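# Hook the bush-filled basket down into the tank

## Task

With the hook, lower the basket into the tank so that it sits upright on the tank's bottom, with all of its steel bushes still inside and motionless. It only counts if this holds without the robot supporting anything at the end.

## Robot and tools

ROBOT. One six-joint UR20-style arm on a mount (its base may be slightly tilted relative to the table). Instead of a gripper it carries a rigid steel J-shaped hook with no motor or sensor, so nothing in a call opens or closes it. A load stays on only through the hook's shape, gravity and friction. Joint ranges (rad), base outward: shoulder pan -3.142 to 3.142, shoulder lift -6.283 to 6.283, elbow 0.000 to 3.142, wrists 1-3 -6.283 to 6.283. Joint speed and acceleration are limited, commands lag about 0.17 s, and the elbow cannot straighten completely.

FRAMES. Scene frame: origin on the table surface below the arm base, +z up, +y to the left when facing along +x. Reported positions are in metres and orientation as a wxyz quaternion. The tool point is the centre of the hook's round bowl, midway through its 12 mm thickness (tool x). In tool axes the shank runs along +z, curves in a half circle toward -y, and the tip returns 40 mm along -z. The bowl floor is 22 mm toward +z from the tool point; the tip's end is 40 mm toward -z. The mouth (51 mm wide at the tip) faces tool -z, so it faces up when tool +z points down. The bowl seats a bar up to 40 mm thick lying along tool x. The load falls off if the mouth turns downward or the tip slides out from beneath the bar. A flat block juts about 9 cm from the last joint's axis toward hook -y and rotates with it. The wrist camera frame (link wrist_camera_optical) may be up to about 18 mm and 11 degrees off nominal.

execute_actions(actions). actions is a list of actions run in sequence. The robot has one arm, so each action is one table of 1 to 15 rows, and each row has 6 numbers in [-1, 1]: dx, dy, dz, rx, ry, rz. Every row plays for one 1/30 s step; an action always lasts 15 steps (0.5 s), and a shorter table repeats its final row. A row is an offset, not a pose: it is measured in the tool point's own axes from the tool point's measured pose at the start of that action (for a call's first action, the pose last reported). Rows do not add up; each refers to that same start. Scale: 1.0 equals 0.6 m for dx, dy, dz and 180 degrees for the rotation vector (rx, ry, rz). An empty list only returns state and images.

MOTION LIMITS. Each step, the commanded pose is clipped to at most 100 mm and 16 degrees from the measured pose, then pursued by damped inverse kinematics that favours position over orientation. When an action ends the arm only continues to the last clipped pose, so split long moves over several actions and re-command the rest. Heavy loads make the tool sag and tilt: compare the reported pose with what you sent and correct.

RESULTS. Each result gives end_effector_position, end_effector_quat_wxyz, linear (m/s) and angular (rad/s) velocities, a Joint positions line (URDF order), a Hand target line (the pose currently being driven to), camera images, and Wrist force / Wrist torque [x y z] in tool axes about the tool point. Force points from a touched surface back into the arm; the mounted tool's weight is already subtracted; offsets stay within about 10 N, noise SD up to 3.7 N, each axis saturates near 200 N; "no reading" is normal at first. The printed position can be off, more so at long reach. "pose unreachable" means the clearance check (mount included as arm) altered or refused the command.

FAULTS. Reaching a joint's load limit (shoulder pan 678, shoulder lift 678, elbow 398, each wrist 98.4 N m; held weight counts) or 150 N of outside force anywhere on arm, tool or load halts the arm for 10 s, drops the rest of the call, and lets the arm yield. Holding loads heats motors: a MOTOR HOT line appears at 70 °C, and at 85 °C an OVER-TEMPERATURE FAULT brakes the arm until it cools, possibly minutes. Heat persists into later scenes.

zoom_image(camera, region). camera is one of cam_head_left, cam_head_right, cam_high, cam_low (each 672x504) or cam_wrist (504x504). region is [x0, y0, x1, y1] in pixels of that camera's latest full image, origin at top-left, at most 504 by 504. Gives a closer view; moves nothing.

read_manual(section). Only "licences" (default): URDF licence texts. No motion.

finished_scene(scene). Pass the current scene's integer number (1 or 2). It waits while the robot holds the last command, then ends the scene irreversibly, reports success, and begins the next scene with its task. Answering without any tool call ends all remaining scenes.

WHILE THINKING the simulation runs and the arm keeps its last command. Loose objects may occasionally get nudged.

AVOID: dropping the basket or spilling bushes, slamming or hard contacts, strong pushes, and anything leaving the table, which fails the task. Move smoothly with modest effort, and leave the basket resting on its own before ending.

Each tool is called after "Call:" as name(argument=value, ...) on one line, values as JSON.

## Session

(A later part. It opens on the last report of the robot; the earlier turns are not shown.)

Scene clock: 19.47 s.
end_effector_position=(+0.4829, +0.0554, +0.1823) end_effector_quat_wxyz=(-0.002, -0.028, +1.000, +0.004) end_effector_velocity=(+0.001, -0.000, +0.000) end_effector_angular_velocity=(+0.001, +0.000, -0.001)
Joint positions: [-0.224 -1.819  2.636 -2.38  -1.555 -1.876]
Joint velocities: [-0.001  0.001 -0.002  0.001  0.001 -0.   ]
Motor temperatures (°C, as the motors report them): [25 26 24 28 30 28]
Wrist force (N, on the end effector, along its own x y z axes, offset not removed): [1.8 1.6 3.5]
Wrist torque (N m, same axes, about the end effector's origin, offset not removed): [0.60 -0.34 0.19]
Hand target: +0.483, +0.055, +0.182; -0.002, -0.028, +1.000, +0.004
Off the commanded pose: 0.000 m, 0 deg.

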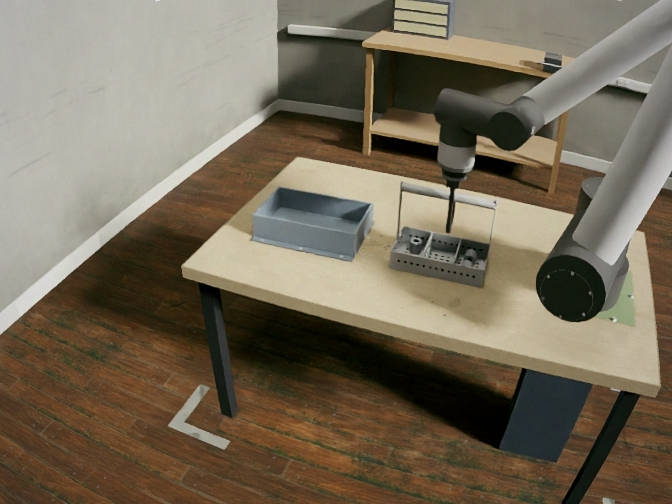

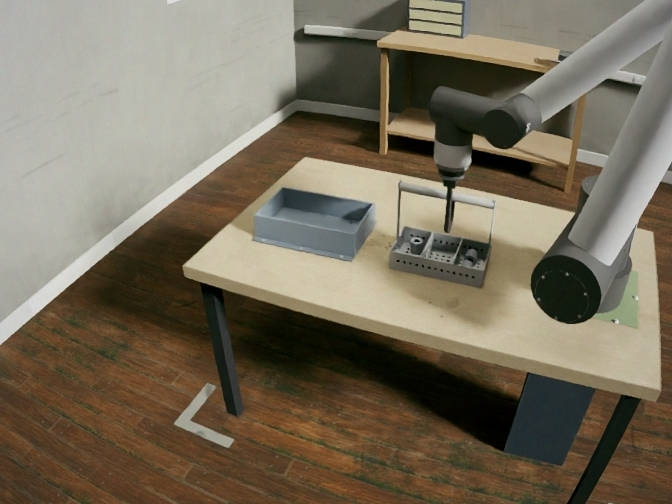

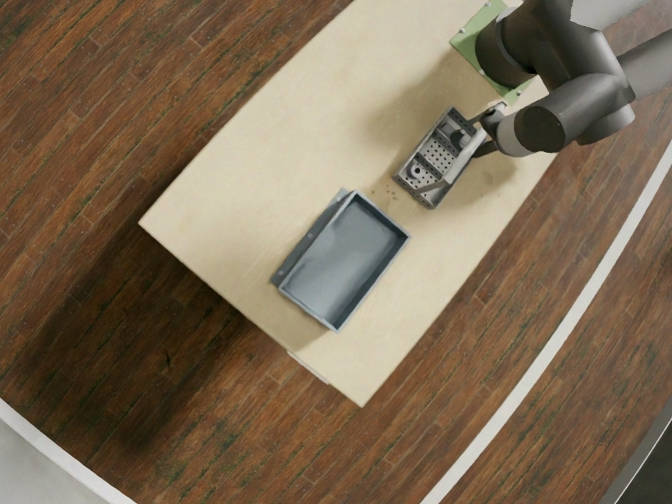

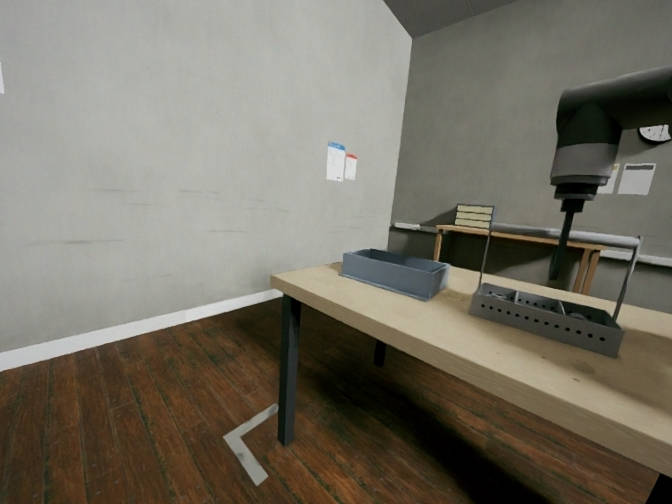

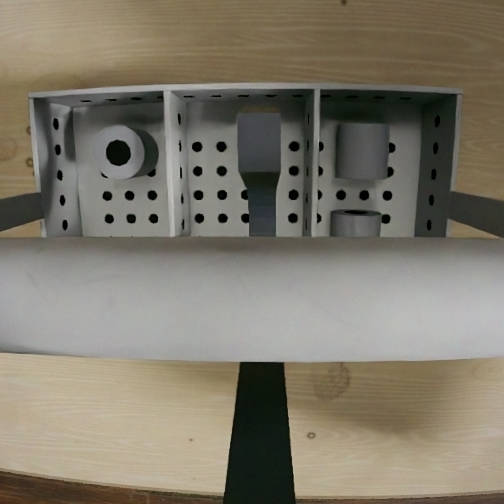

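Call:
execute_actions(actions=[[[0,0,-0.03,0,0,0],[0,0,-0.06,0,0,0],[0,0,-0.09,0,0,0]],[[0,0,-0.005,0,0,0],[0,0,-0.01,0,0,0],[0,0,-0.015,0,0,0]]])

Scene clock: 20.83 s.
end_effector_position=(+0.4833, +0.0550, +0.2448) end_effector_quat_wxyz=(-0.002, -0.028, +1.000, +0.004) end_effector_velocity=(-0.001, +0.000, -0.001) end_effector_angular_velocity=(+0.001, +0.002, -0.000)
Joint positions: [-0.226 -1.914  2.571 -2.22  -1.555 -1.878]
Joint velocities: [-0.     0.001  0.001  0.001  0.    -0.   ]
Motor temperatures (°C, as the motors report them): [25 26 24 28 30 28]
Wrist force (N, on the end effector, along its own x y z axes, offset not removed): [5.5 4.4 3.3]
Wrist torque (N m, same axes, about the end effector's origin, offset not removed): [1.20 -1.08 0.04]
Hand target: +0.483, +0.055, +0.245; -0.002, -0.028, +1.000, +0.004
Off the commanded pose: 0.000 m, 0 deg.

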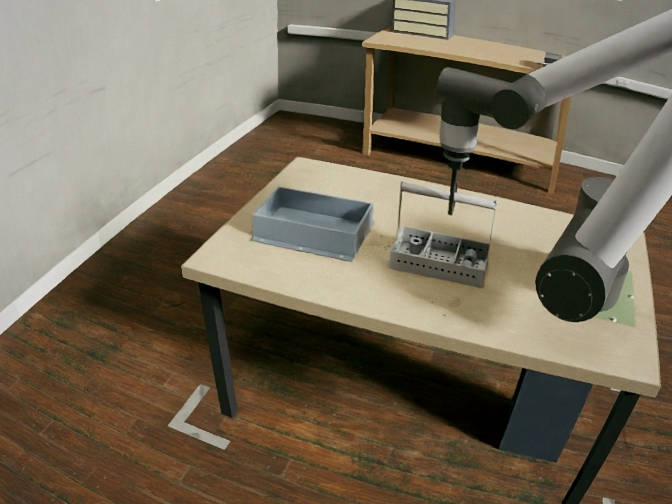

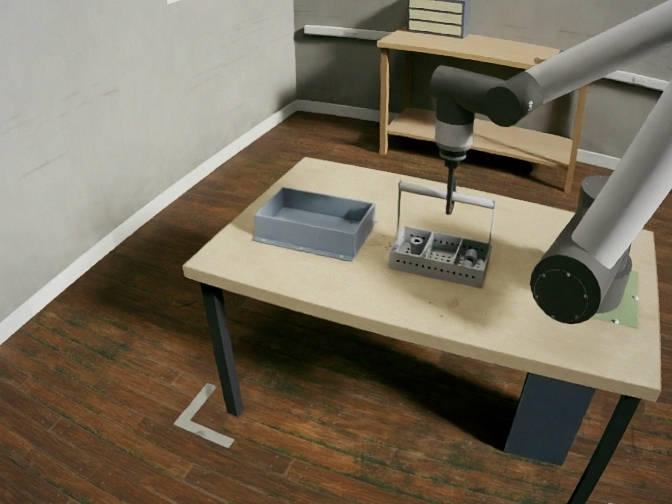

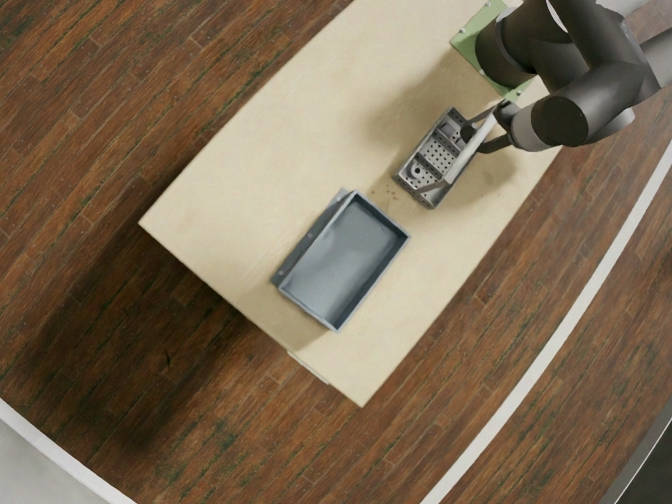

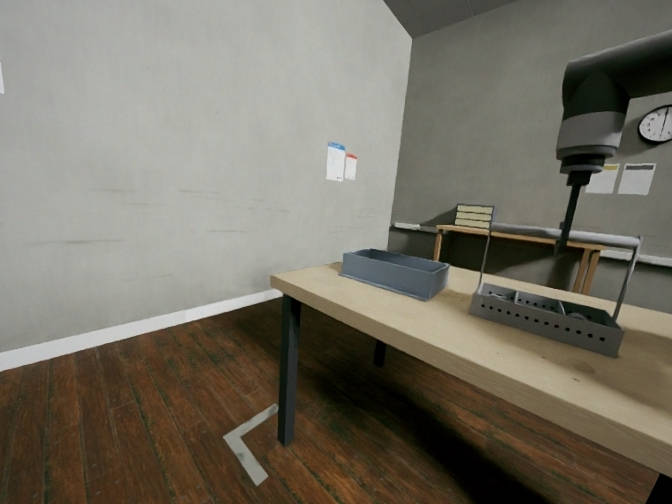

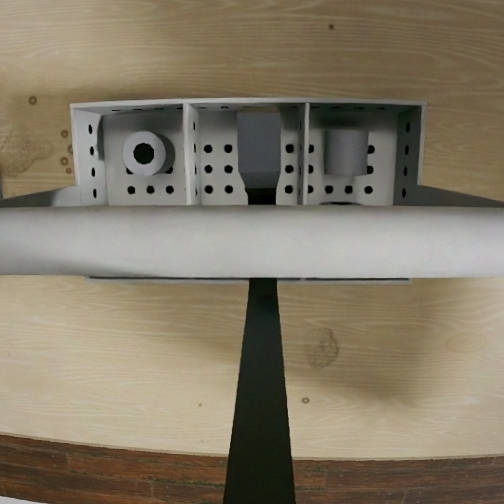

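Call:
execute_actions(actions=[[[0,0,-0.004,0,0,0],[0,0,-0.008,0,0,0],[0,0,-0.011,0,0,0],[0,0,-0.014,0,0,0],[0,0,-0.017,0,0,0],[0,0,-0.02,0,0,0]],[[0,0,0,0,0,0]]])

Scene clock: 22.00 s.
end_effector_position=(+0.4833, +0.0550, +0.2567) end_effector_quat_wxyz=(-0.002, -0.028, +1.000, +0.004) end_effector_velocity=(+0.000, +0.000, -0.000) end_effector_angular_velocity=(+0.001, +0.000, -0.000)
Joint positions: [-0.227 -1.929  2.558 -2.192 -1.555 -1.878]
Joint velocities: [ 0.     0.001  0.    -0.001  0.001  0.   ]
Motor temperatures (°C, as the motors report them): [25 26 24 28 30 28]
Wrist force (N, on the end effector, along its own x y z axes, offset not removed): [2.1 2.3 5.1]
Wrist torque (N m, same axes, about the end effector's origin, offset not removed): [0.84 -0.43 0.28]
Hand target: +0.483, +0.055, +0.257; -0.002, -0.028, +1.000, +0.004
Off the commanded pose: 0.000 m, 0 deg.

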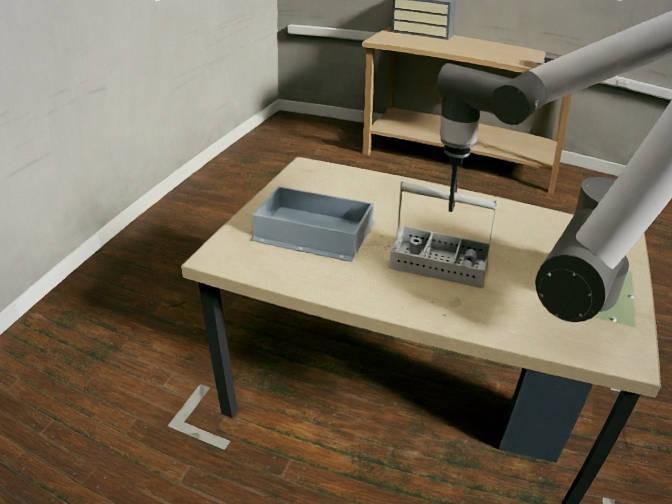

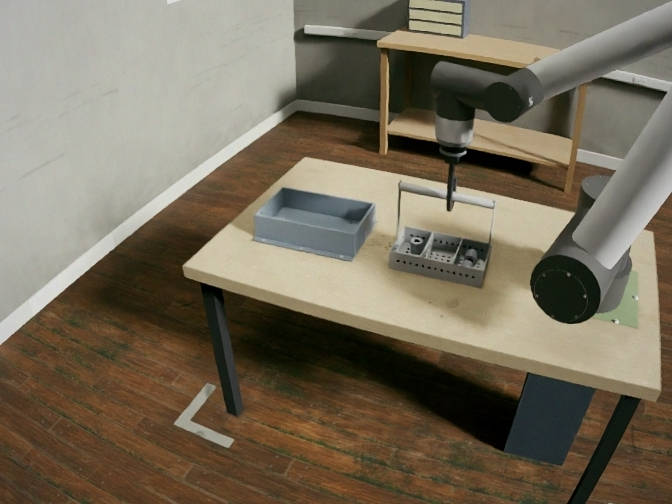

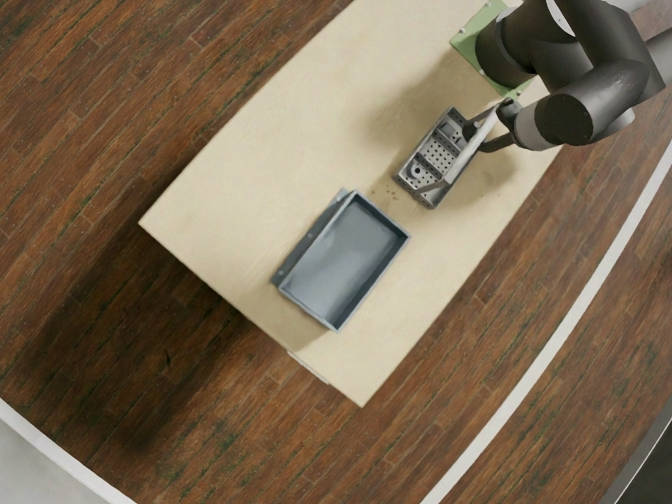

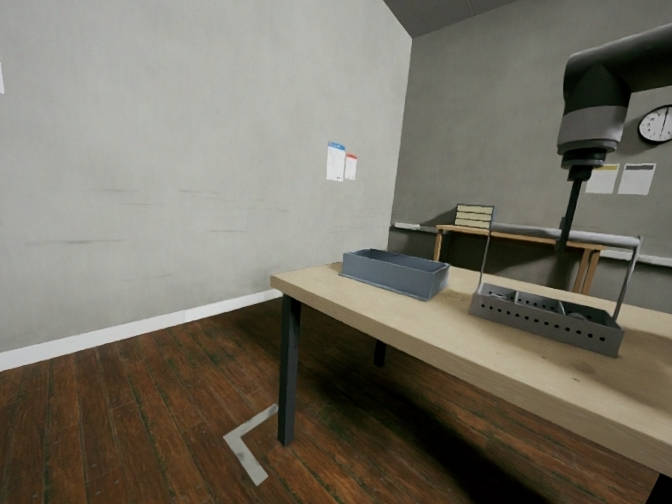

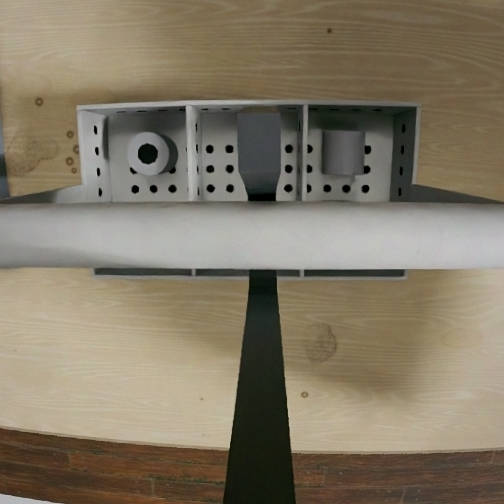

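Call:
execute_actions(actions=[[[0,0,-0.003,0,0,0],[0,0,-0.006,0,0,0],[0,0,-0.009,0,0,0],[0,0,-0.012,0,0,0],[0,0,-0.015,0,0,0]],[[0,0,0,0,0,0]]])

Scene clock: 23.13 s.
end_effector_position=(+0.4834, +0.0549, +0.2656) end_effector_quat_wxyz=(-0.002, -0.028, +1.000, +0.004) end_effector_velocity=(+0.001, -0.000, +0.001) end_effector_angular_velocity=(-0.001, -0.001, +0.000)
Joint positions: [-0.227 -1.94   2.548 -2.172 -1.555 -1.878]
Joint velocities: [ 0.    -0.    -0.002  0.001 -0.    -0.   ]
Motor temperatures (°C, as the motors report them): [25 26 24 28 30 28]
Wrist force (N, on the end effector, along its own x y z axes, offset not removed): [0.8 2.4 27.1]
Wrist torque (N m, same axes, about the end effector's origin, offset not removed): [0.77 -0.08 0.31]
Hand target: +0.483, +0.055, +0.266; -0.002, -0.028, +1.000, +0.004
Off the commanded pose: 0.000 m, 0 deg.

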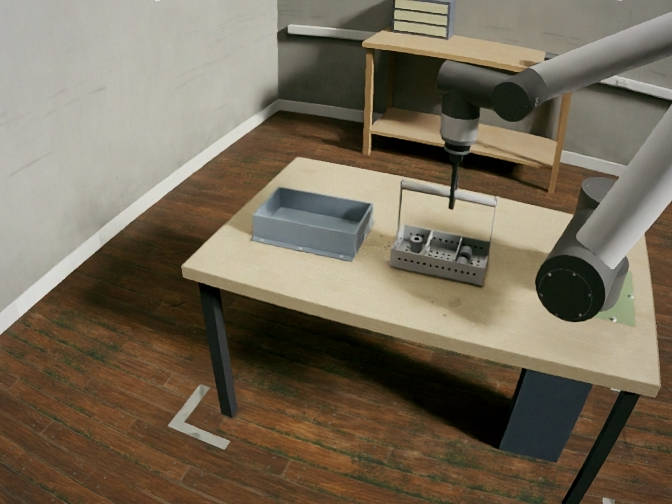

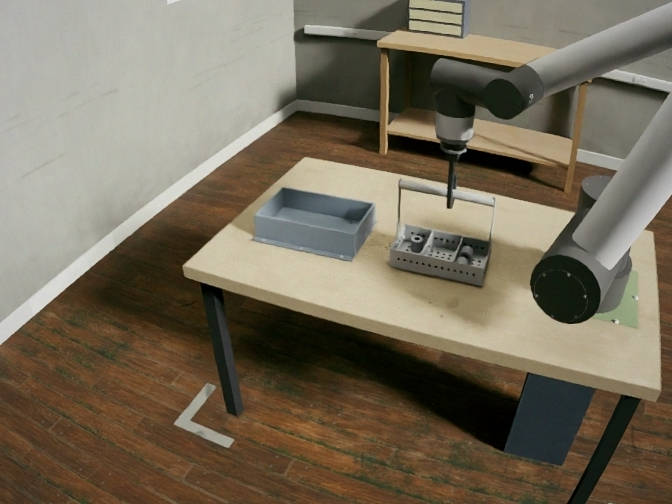

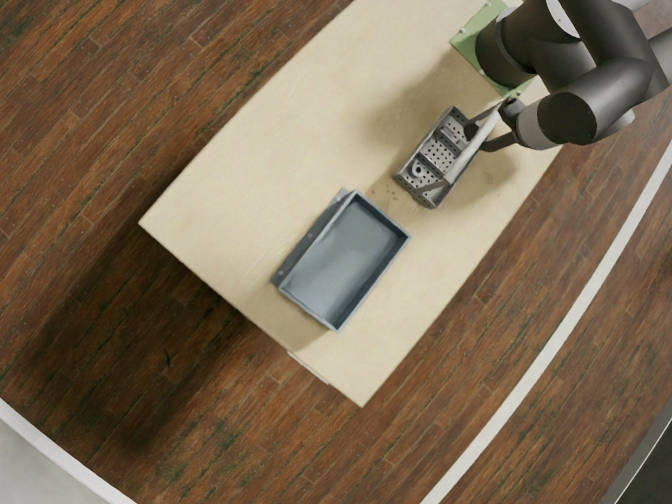

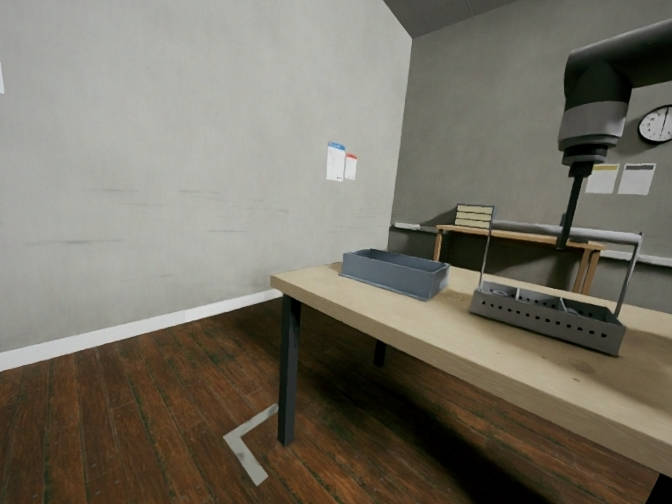

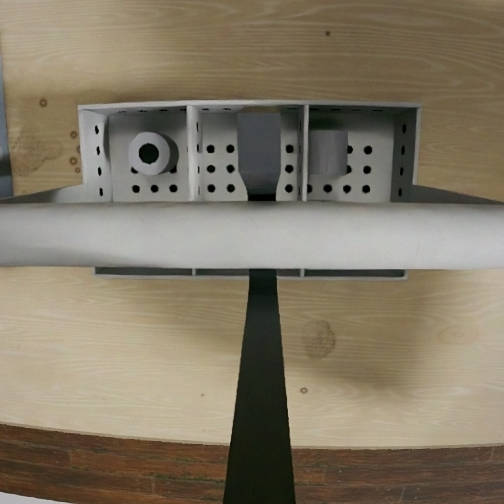

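Call:
zoom_image(camera="cam_head_left", region=[380, 160, 510, 290])

Call:
zoom_image(camera="cam_low", region=[460, 200, 660, 370])

Region (380, 160, 510, 290) of cam_head_left's 672x504 image, scaled by 3.877, with more detail than that image has.

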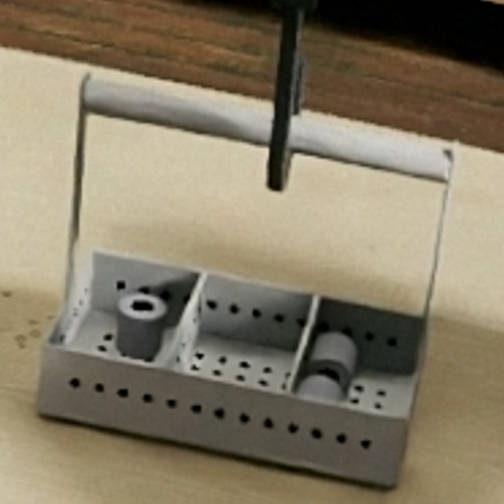

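Region (460, 200, 660, 370) of cam_low's 672x504 image, scaled by 2.520, with more detail than that image has; it fills the top 428 rows of this view, and the rest is white.

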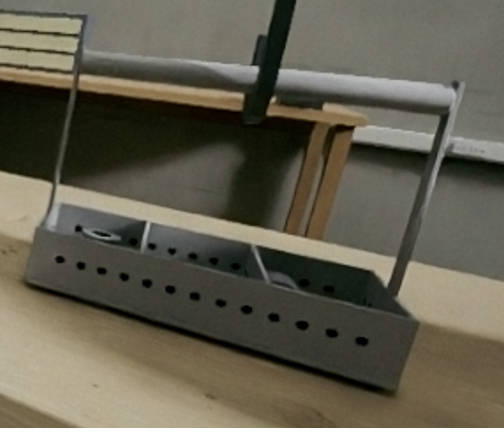

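Call:
execute_actions(actions=[[[0,0,-0.002,0,0,0],[0,0,-0.004,0,0,0],[0,0,-0.006,0,0,0],[0,0,-0.008,0,0,0],[0,0,-0.01,0,0,0]],[[0,0,0,0,0,0]]])

Scene clock: 24.83 s.
end_effector_position=(+0.4834, +0.0549, +0.2715) end_effector_quat_wxyz=(-0.002, -0.028, +1.000, +0.004) end_effector_velocity=(-0.000, +0.000, -0.000) end_effector_angular_velocity=(-0.000, +0.000, +0.001)
Joint positions: [-0.227 -1.947  2.542 -2.158 -1.555 -1.878]
Joint velocities: [ 0.001  0.    -0.     0.    -0.    -0.   ]
Motor temperatures (°C, as the motors report them): [25 26 24 28 30 28]
Wrist force (N, on the end effector, along its own x y z axes, offset not removed): [2.3 4.9 27.4]
Wrist torque (N m, same axes, about the end effector's origin, offset not removed): [1.26 -0.31 0.06]
Hand target: +0.483, +0.055, +0.271; -0.002, -0.028, +1.000, +0.004
Off the commanded pose: 0.000 m, 0 deg.

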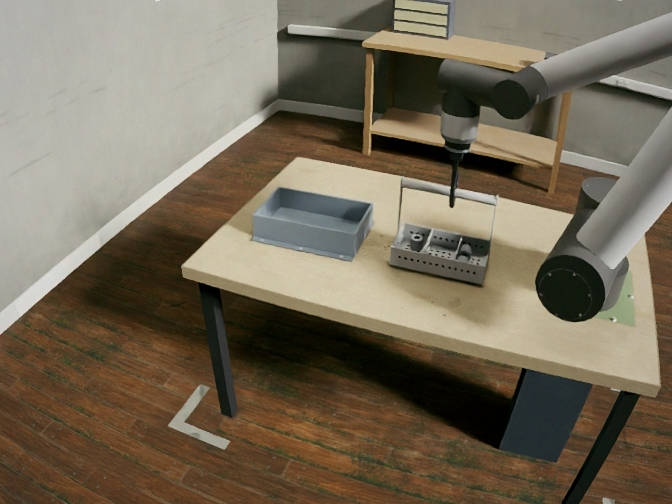

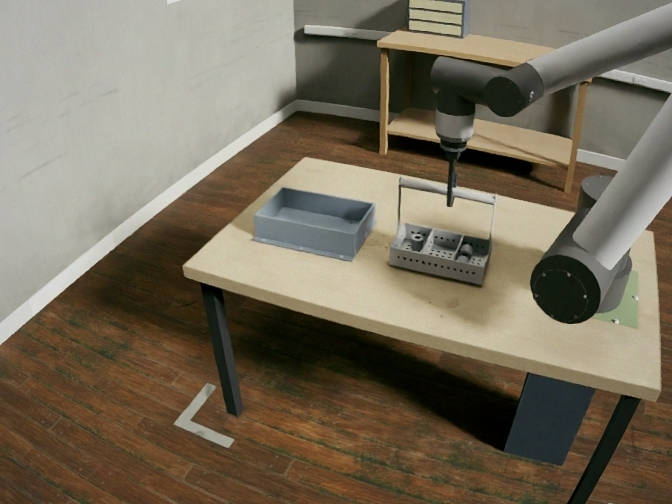

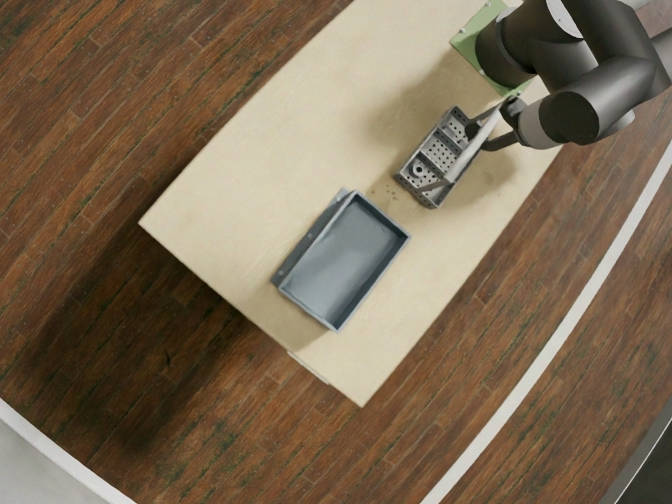

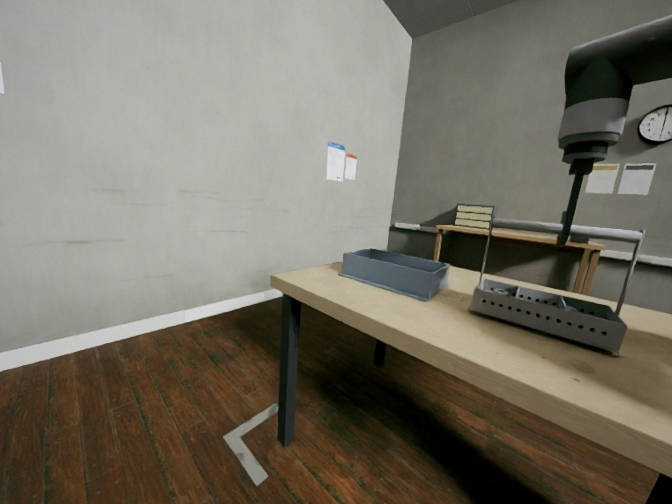

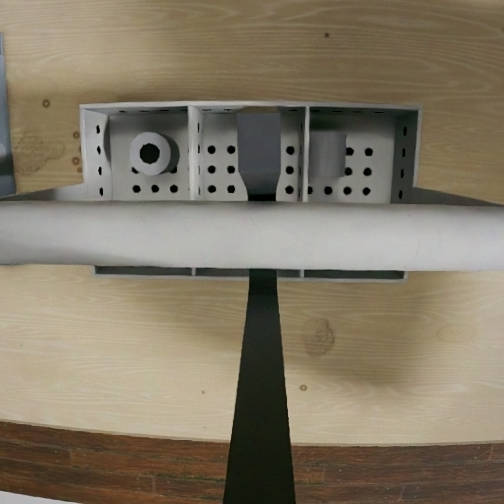

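Call:
zoom_image(camera="cam_low", region=[460, 200, 660, 370])

Region (460, 200, 660, 370) of cam_low's 672x504 image, scaled by 2.520, with more detail than that image has; it fills the top 428 rows of this view, and the rest is white.

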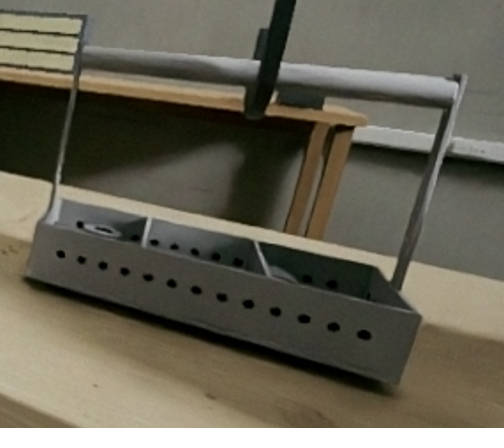

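Call:
execute_actions(actions=[[[0,0,-0.0004,0,0,0],[0,0,-0.0018,0,0,0],[0,0,-0.004,0,0,0],[0,0,-0.0071,0,0,0],[0,0,-0.0111,0,0,0],[0,0,-0.016,0,0,0],[0,0,-0.0218,0,0,0],[0,0,-0.0284,0,0,0],[0,0,-0.036,0,0,0],[0,0,-0.0444,0,0,0],[0,0,-0.0538,0,0,0],[0,0,-0.064,0,0,0],[0,0,-0.0751,0,0,0],[0,0,-0.0871,0,0,0],[0,0,-0.1,0,0,0]],[[0,0,-0.0785,0,0,0],[0,0,-0.0895,0,0,0],[0,0,-0.0997,0,0,0],[0,0,-0.1091,0,0,0],[0,0,-0.1177,0,0,0],[0,0,-0.1254,0,0,0],[0,0,-0.1323,0,0,0],[0,0,-0.1384,0,0,0],[0,0,-0.1437,0,0,0],[0,0,-0.1482,0,0,0],[0,0,-0.1519,0,0,0],[0,0,-0.1547,0,0,0],[0,0,-0.1568,0,0,0],[0,0,-0.158,0,0,0],[0,0,-0.1584,0,0,0]]])

Scene clock: 28.30 s.
end_effector_position=(+0.4846, +0.0540, +0.3998) end_effector_quat_wxyz=(-0.001, -0.028, +1.000, +0.004) end_effector_velocity=(-0.000, -0.000, +0.051) end_effector_angular_velocity=(+0.002, +0.002, +0.001)
Joint positions: [-0.231 -2.053  2.392 -1.904 -1.556 -1.882]
Joint velocities: [-0.003 -0.029 -0.063  0.094  0.002 -0.004]
Motor temperatures (°C, as the motors report them): [25 26 24 28 30 28]
Wrist force (N, on the end effector, along its own x y z axes, offset not removed): [2.7 3.0 24.8]
Wrist torque (N m, same axes, about the end effector's origin, offset not removed): [0.71 -0.46 0.25]
Hand target: +0.485, +0.054, +0.404; -0.001, -0.028, +1.000, +0.004
Off the commanded pose: 0.004 m, 0 deg.

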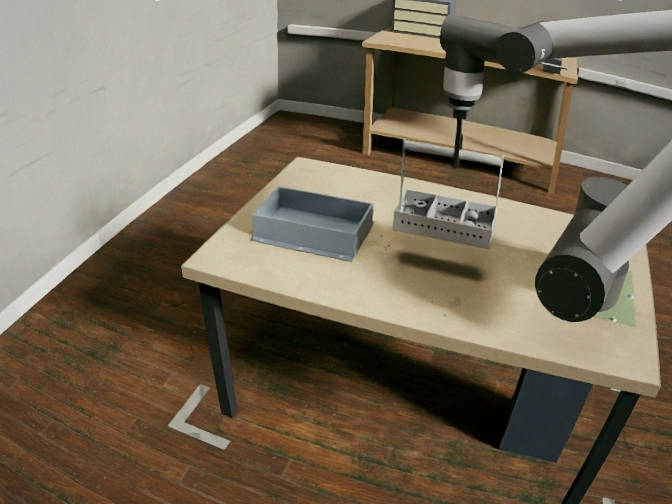

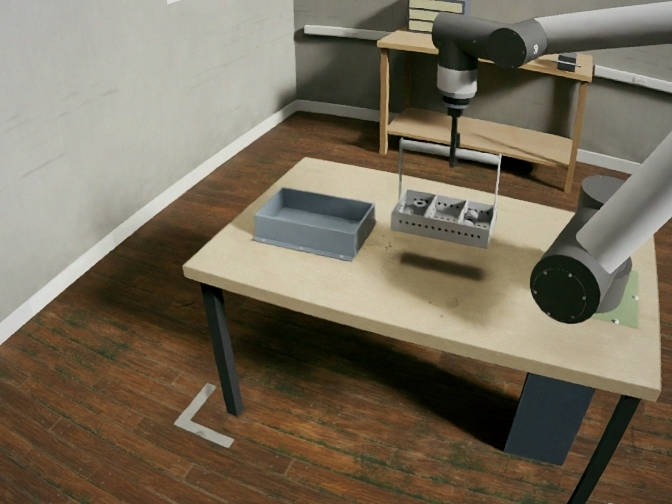

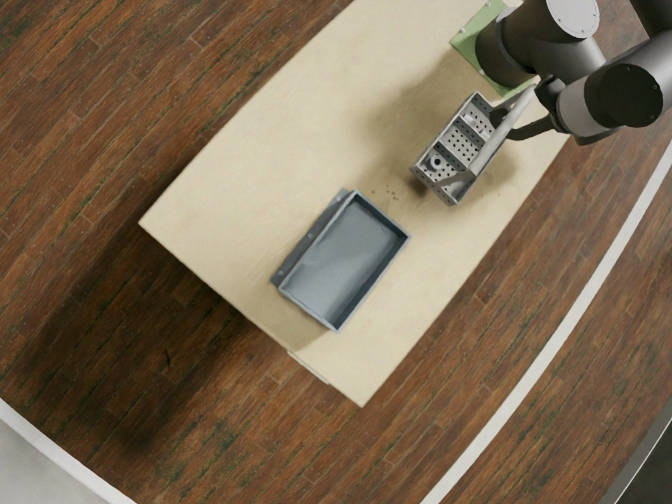

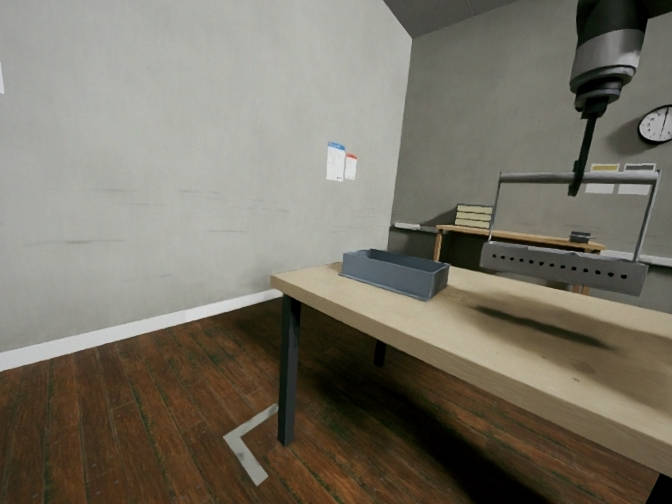

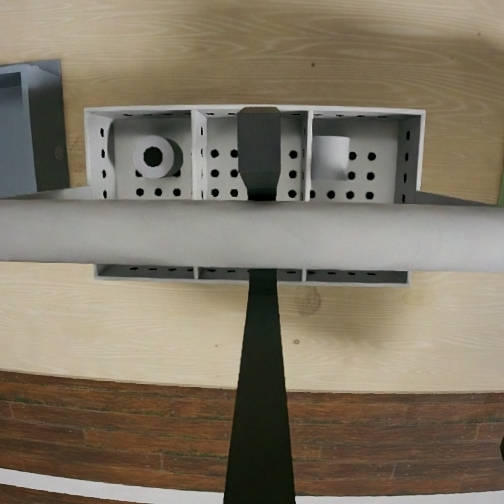

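Call:
execute_actions(actions=[[[-0.0002,0,0,0,0,0],[-0.0008,-0.0001,0,0,0,0],[-0.0018,-0.0002,0,0,0,0],[-0.0033,-0.0004,0,0,0,0],[-0.0051,-0.0006,0,0,0,0],[-0.0074,-0.0008,0,0,0,0],[-0.0101,-0.0011,0,0,0,0],[-0.0131,-0.0014,0,0,0,0],[-0.0166,-0.0018,0,0,0,0],[-0.0205,-0.0023,0,0,0,0],[-0.0248,-0.0027,0,0,0,0],[-0.0295,-0.0033,0,0,0,0],[-0.0347,-0.0038,0,0,0,0],[-0.0402,-0.0044,0,0,0,0],[-0.0462,-0.0051,0,0,0,0]],[[-0.0258,-0.0028,0,0,0,0],[-0.0326,-0.0036,0,0,0,0],[-0.0398,-0.0044,0,0,0,0],[-0.0473,-0.0052,0,0,0,0],[-0.0553,-0.0061,0,0,0,0],[-0.0638,-0.007,0,0,0,0],[-0.0726,-0.008,0,0,0,0],[-0.0818,-0.009,0,0,0,0],[-0.0914,-0.0101,0,0,0,0],[-0.1015,-0.0112,0,0,0,0],[-0.112,-0.0124,0,0,0,0],[-0.1228,-0.0136,0,0,0,0],[-0.1341,-0.0148,0,0,0,0],[-0.1458,-0.0161,0,0,0,0],[-0.1579,-0.0174,0,0,0,0]],[[-0.0539,-0.006,0,0,0,0],[-0.0662,-0.0073,0,0,0,0],[-0.0785,-0.0087,0,0,0,0],[-0.0908,-0.01,0,0,0,0],[-0.1031,-0.0114,0,0,0,0],[-0.1155,-0.0128,0,0,0,0],[-0.1278,-0.0141,0,0,0,0],[-0.1401,-0.0155,0,0,0,0],[-0.1524,-0.0168,0,0,0,0],[-0.1647,-0.0182,0,0,0,0],[-0.177,-0.0195,0,0,0,0],[-0.1893,-0.0209,0,0,0,0],[-0.2016,-0.0223,0,0,0,0],[-0.2139,-0.0236,0,0,0,0],[-0.2262,-0.025,0,0,0,0]],[[-0.0566,-0.0062,0,0,0,0],[-0.0689,-0.0076,0,0,0,0],[-0.0812,-0.009,0,0,0,0],[-0.0935,-0.0103,0,0,0,0],[-0.1058,-0.0117,0,0,0,0],[-0.1182,-0.013,0,0,0,0],[-0.1305,-0.0144,0,0,0,0],[-0.1428,-0.0158,0,0,0,0],[-0.1551,-0.0171,0,0,0,0],[-0.1674,-0.0185,0,0,0,0],[-0.1797,-0.0198,0,0,0,0],[-0.192,-0.0212,0,0,0,0],[-0.2043,-0.0226,0,0,0,0],[-0.2166,-0.0239,0,0,0,0],[-0.2289,-0.0253,0,0,0,0]],[[-0.0563,-0.0062,0,0,0,0],[-0.068,-0.0075,0,0,0,0],[-0.0793,-0.0088,0,0,0,0],[-0.0902,-0.01,0,0,0,0],[-0.1006,-0.0111,0,0,0,0],[-0.1107,-0.0122,0,0,0,0],[-0.1203,-0.0133,0,0,0,0],[-0.1295,-0.0143,0,0,0,0],[-0.1384,-0.0153,0,0,0,0],[-0.1468,-0.0162,0,0,0,0],[-0.1548,-0.0171,0,0,0,0],[-0.1623,-0.0179,0,0,0,0],[-0.1695,-0.0187,0,0,0,0],[-0.1763,-0.0195,0,0,0,0],[-0.1827,-0.0202,0,0,0,0]],[[-0.0308,-0.0034,0,0,0,0],[-0.0363,-0.004,0,0,0,0],[-0.0415,-0.0046,0,0,0,0],[-0.0462,-0.0051,0,0,0,0],[-0.0505,-0.0056,0,0,0,0],[-0.0544,-0.006,0,0,0,0],[-0.0579,-0.0064,0,0,0,0],[-0.061,-0.0067,0,0,0,0],[-0.0636,-0.007,0,0,0,0],[-0.0659,-0.0073,0,0,0,0],[-0.0677,-0.0075,0,0,0,0],[-0.0692,-0.0076,0,0,0,0],[-0.0702,-0.0077,0,0,0,0],[-0.0708,-0.0078,0,0,0,0],[-0.071,-0.0078,0,0,0,0]]])

Scene clock: 33.67 s.
end_effector_position=(+0.9327, +0.0286, +0.4001) end_effector_quat_wxyz=(-0.000, -0.028, +1.000, +0.004) end_effector_velocity=(+0.026, -0.002, +0.002) end_effector_angular_velocity=(+0.000, -0.003, -0.000)
Joint positions: [-0.132 -1.45   1.927 -2.045 -1.555 -1.783]
Joint velocities: [ 0.002  0.027 -0.034  0.004  0.001  0.002]
Motor temperatures (°C, as the motors report them): [25 26 24 28 30 28]
Wrist force (N, on the end effector, along its own x y z axes, offset not removed): [1.4 2.6 28.0]
Wrist torque (N m, same axes, about the end effector's origin, offset not removed): [0.77 -0.63 0.14]
Hand target: +0.935, +0.028, +0.400; -0.000, -0.028, +1.000, +0.004
Off the commanded pose: 0.002 m, 0 deg.

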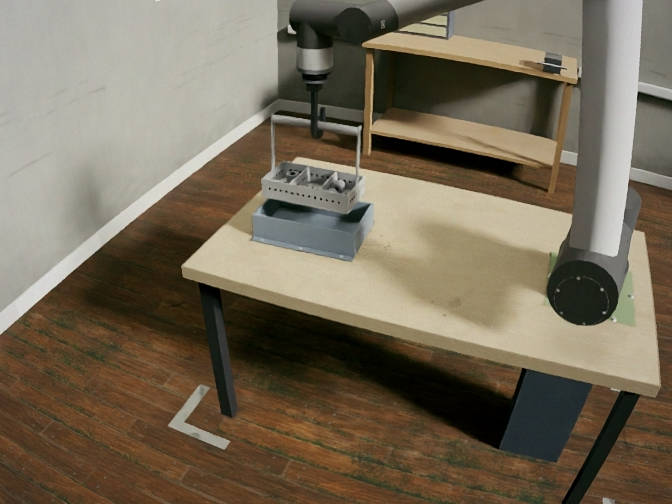

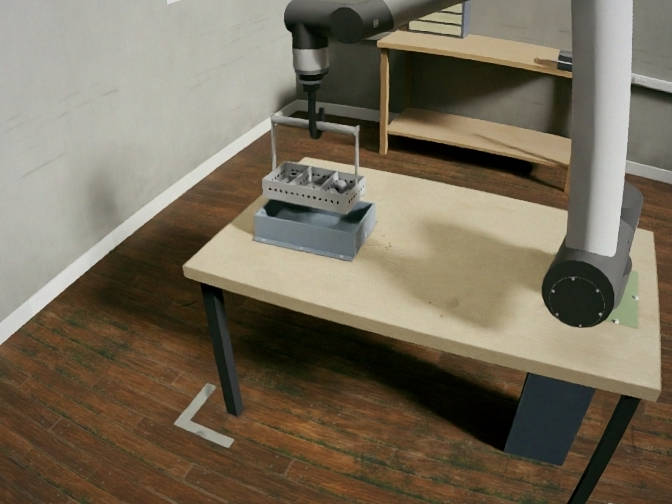

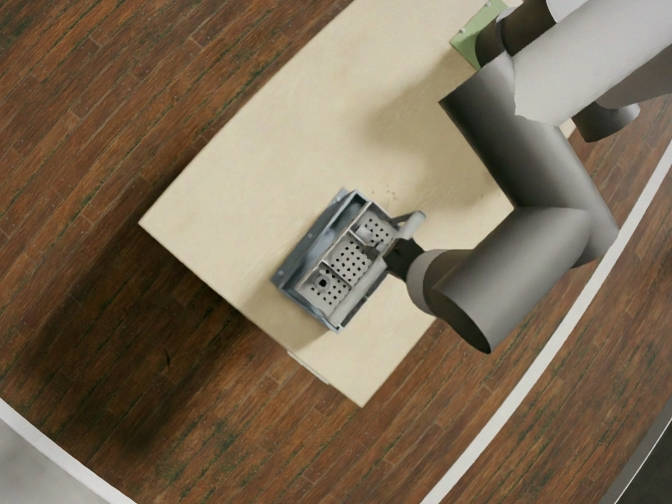

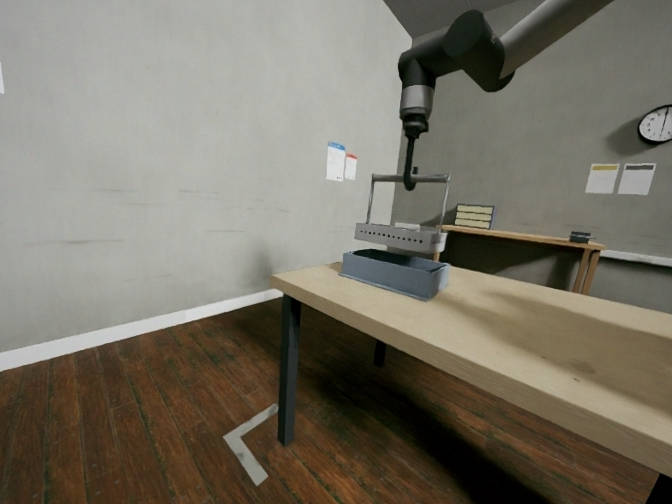

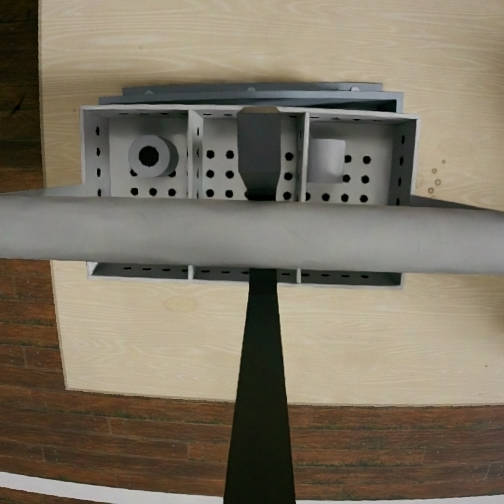

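Call:
execute_actions(actions=[[[-0.003,0,0.004,0,0,0],[-0.003,0,0.008,0,0,0],[-0.003,0,0.012,0,0,0],[-0.003,0,0.016,0,0,0],[-0.003,0,0.02,0,0,0],[-0.003,0,0.024,0,0,0],[-0.003,0,0.028,0,0,0],[-0.003,0,0.032,0,0,0],[-0.003,0,0.036,0,0,0],[-0.003,0,0.04,0,0,0],[-0.003,0,0.044,0,0,0],[-0.003,0,0.048,0,0,0],[-0.003,0,0.052,0,0,0],[-0.003,0,0.055,0,0,0]]])

Scene clock: 34.33 s.
end_effector_position=(+0.9343, +0.0289, +0.3722) end_effector_quat_wxyz=(-0.000, -0.028, +1.000, +0.004) end_effector_velocity=(-0.000, -0.000, -0.060) end_effector_angular_velocity=(+0.000, +0.003, -0.000)
Joint positions: [-0.131 -1.432  1.949 -2.085 -1.555 -1.783]
Joint velocities: [ 0.001  0.038  0.05  -0.085 -0.     0.001]
Motor temperatures (°C, as the motors report them): [25 26 24 28 30 28]
Wrist force (N, on the end effector, along its own x y z axes, offset not removed): [2.1 4.6 26.1]
Wrist torque (N m, same axes, about the end effector's origin, offset not removed): [1.12 -0.36 0.19]
Hand target: +0.934, +0.029, +0.367; -0.000, -0.028, +1.000, +0.004
Off the commanded pose: 0.005 m, 0 deg.

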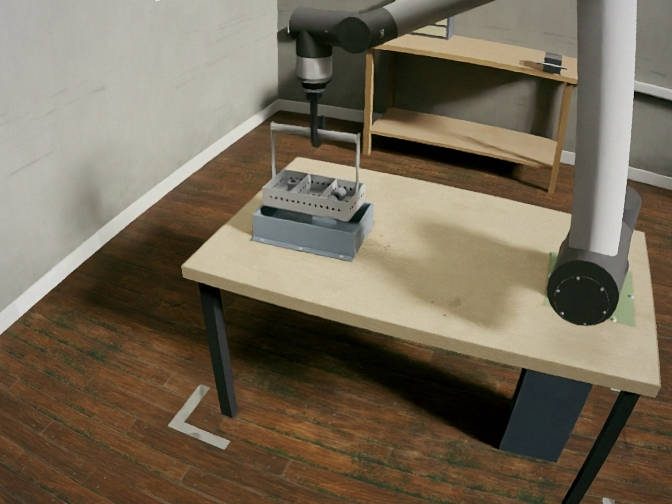

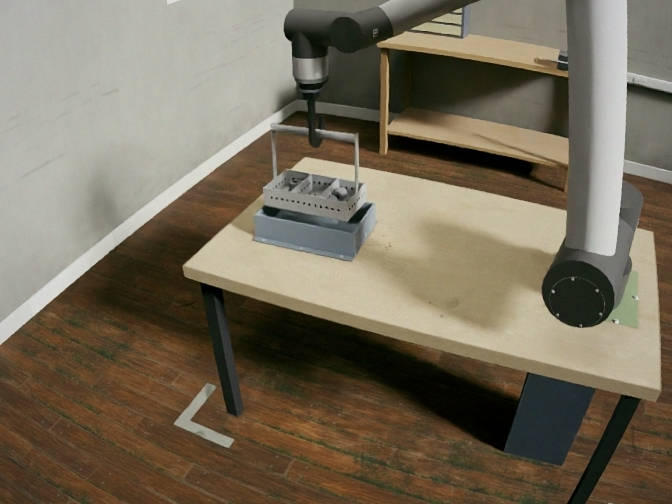

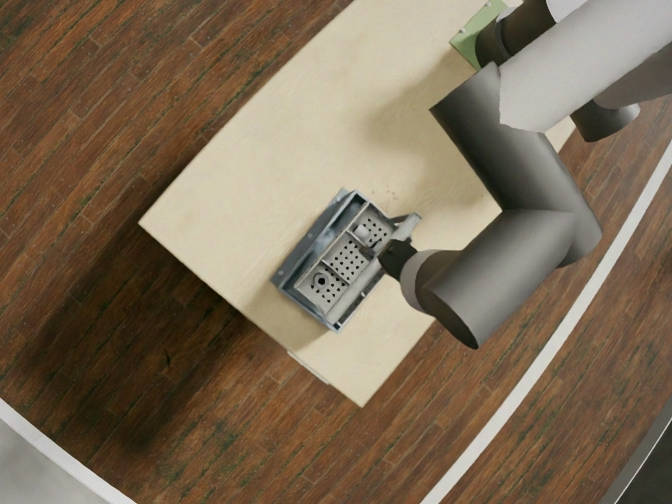

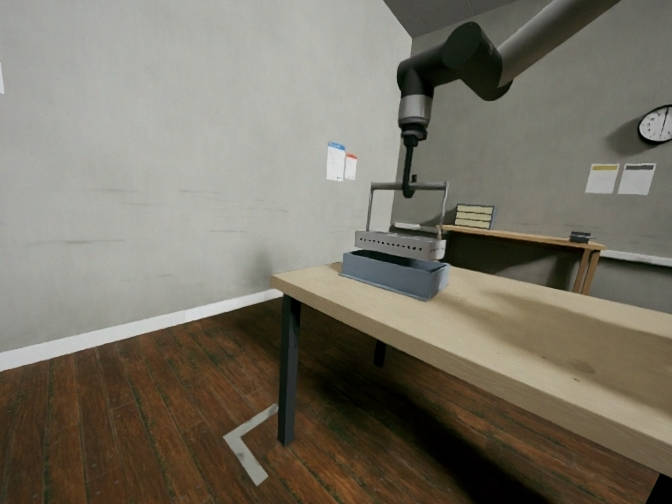

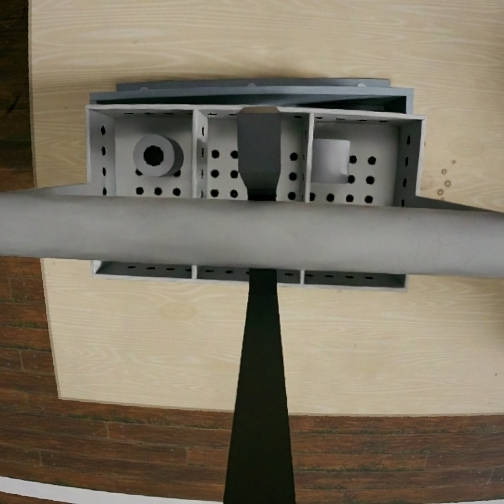

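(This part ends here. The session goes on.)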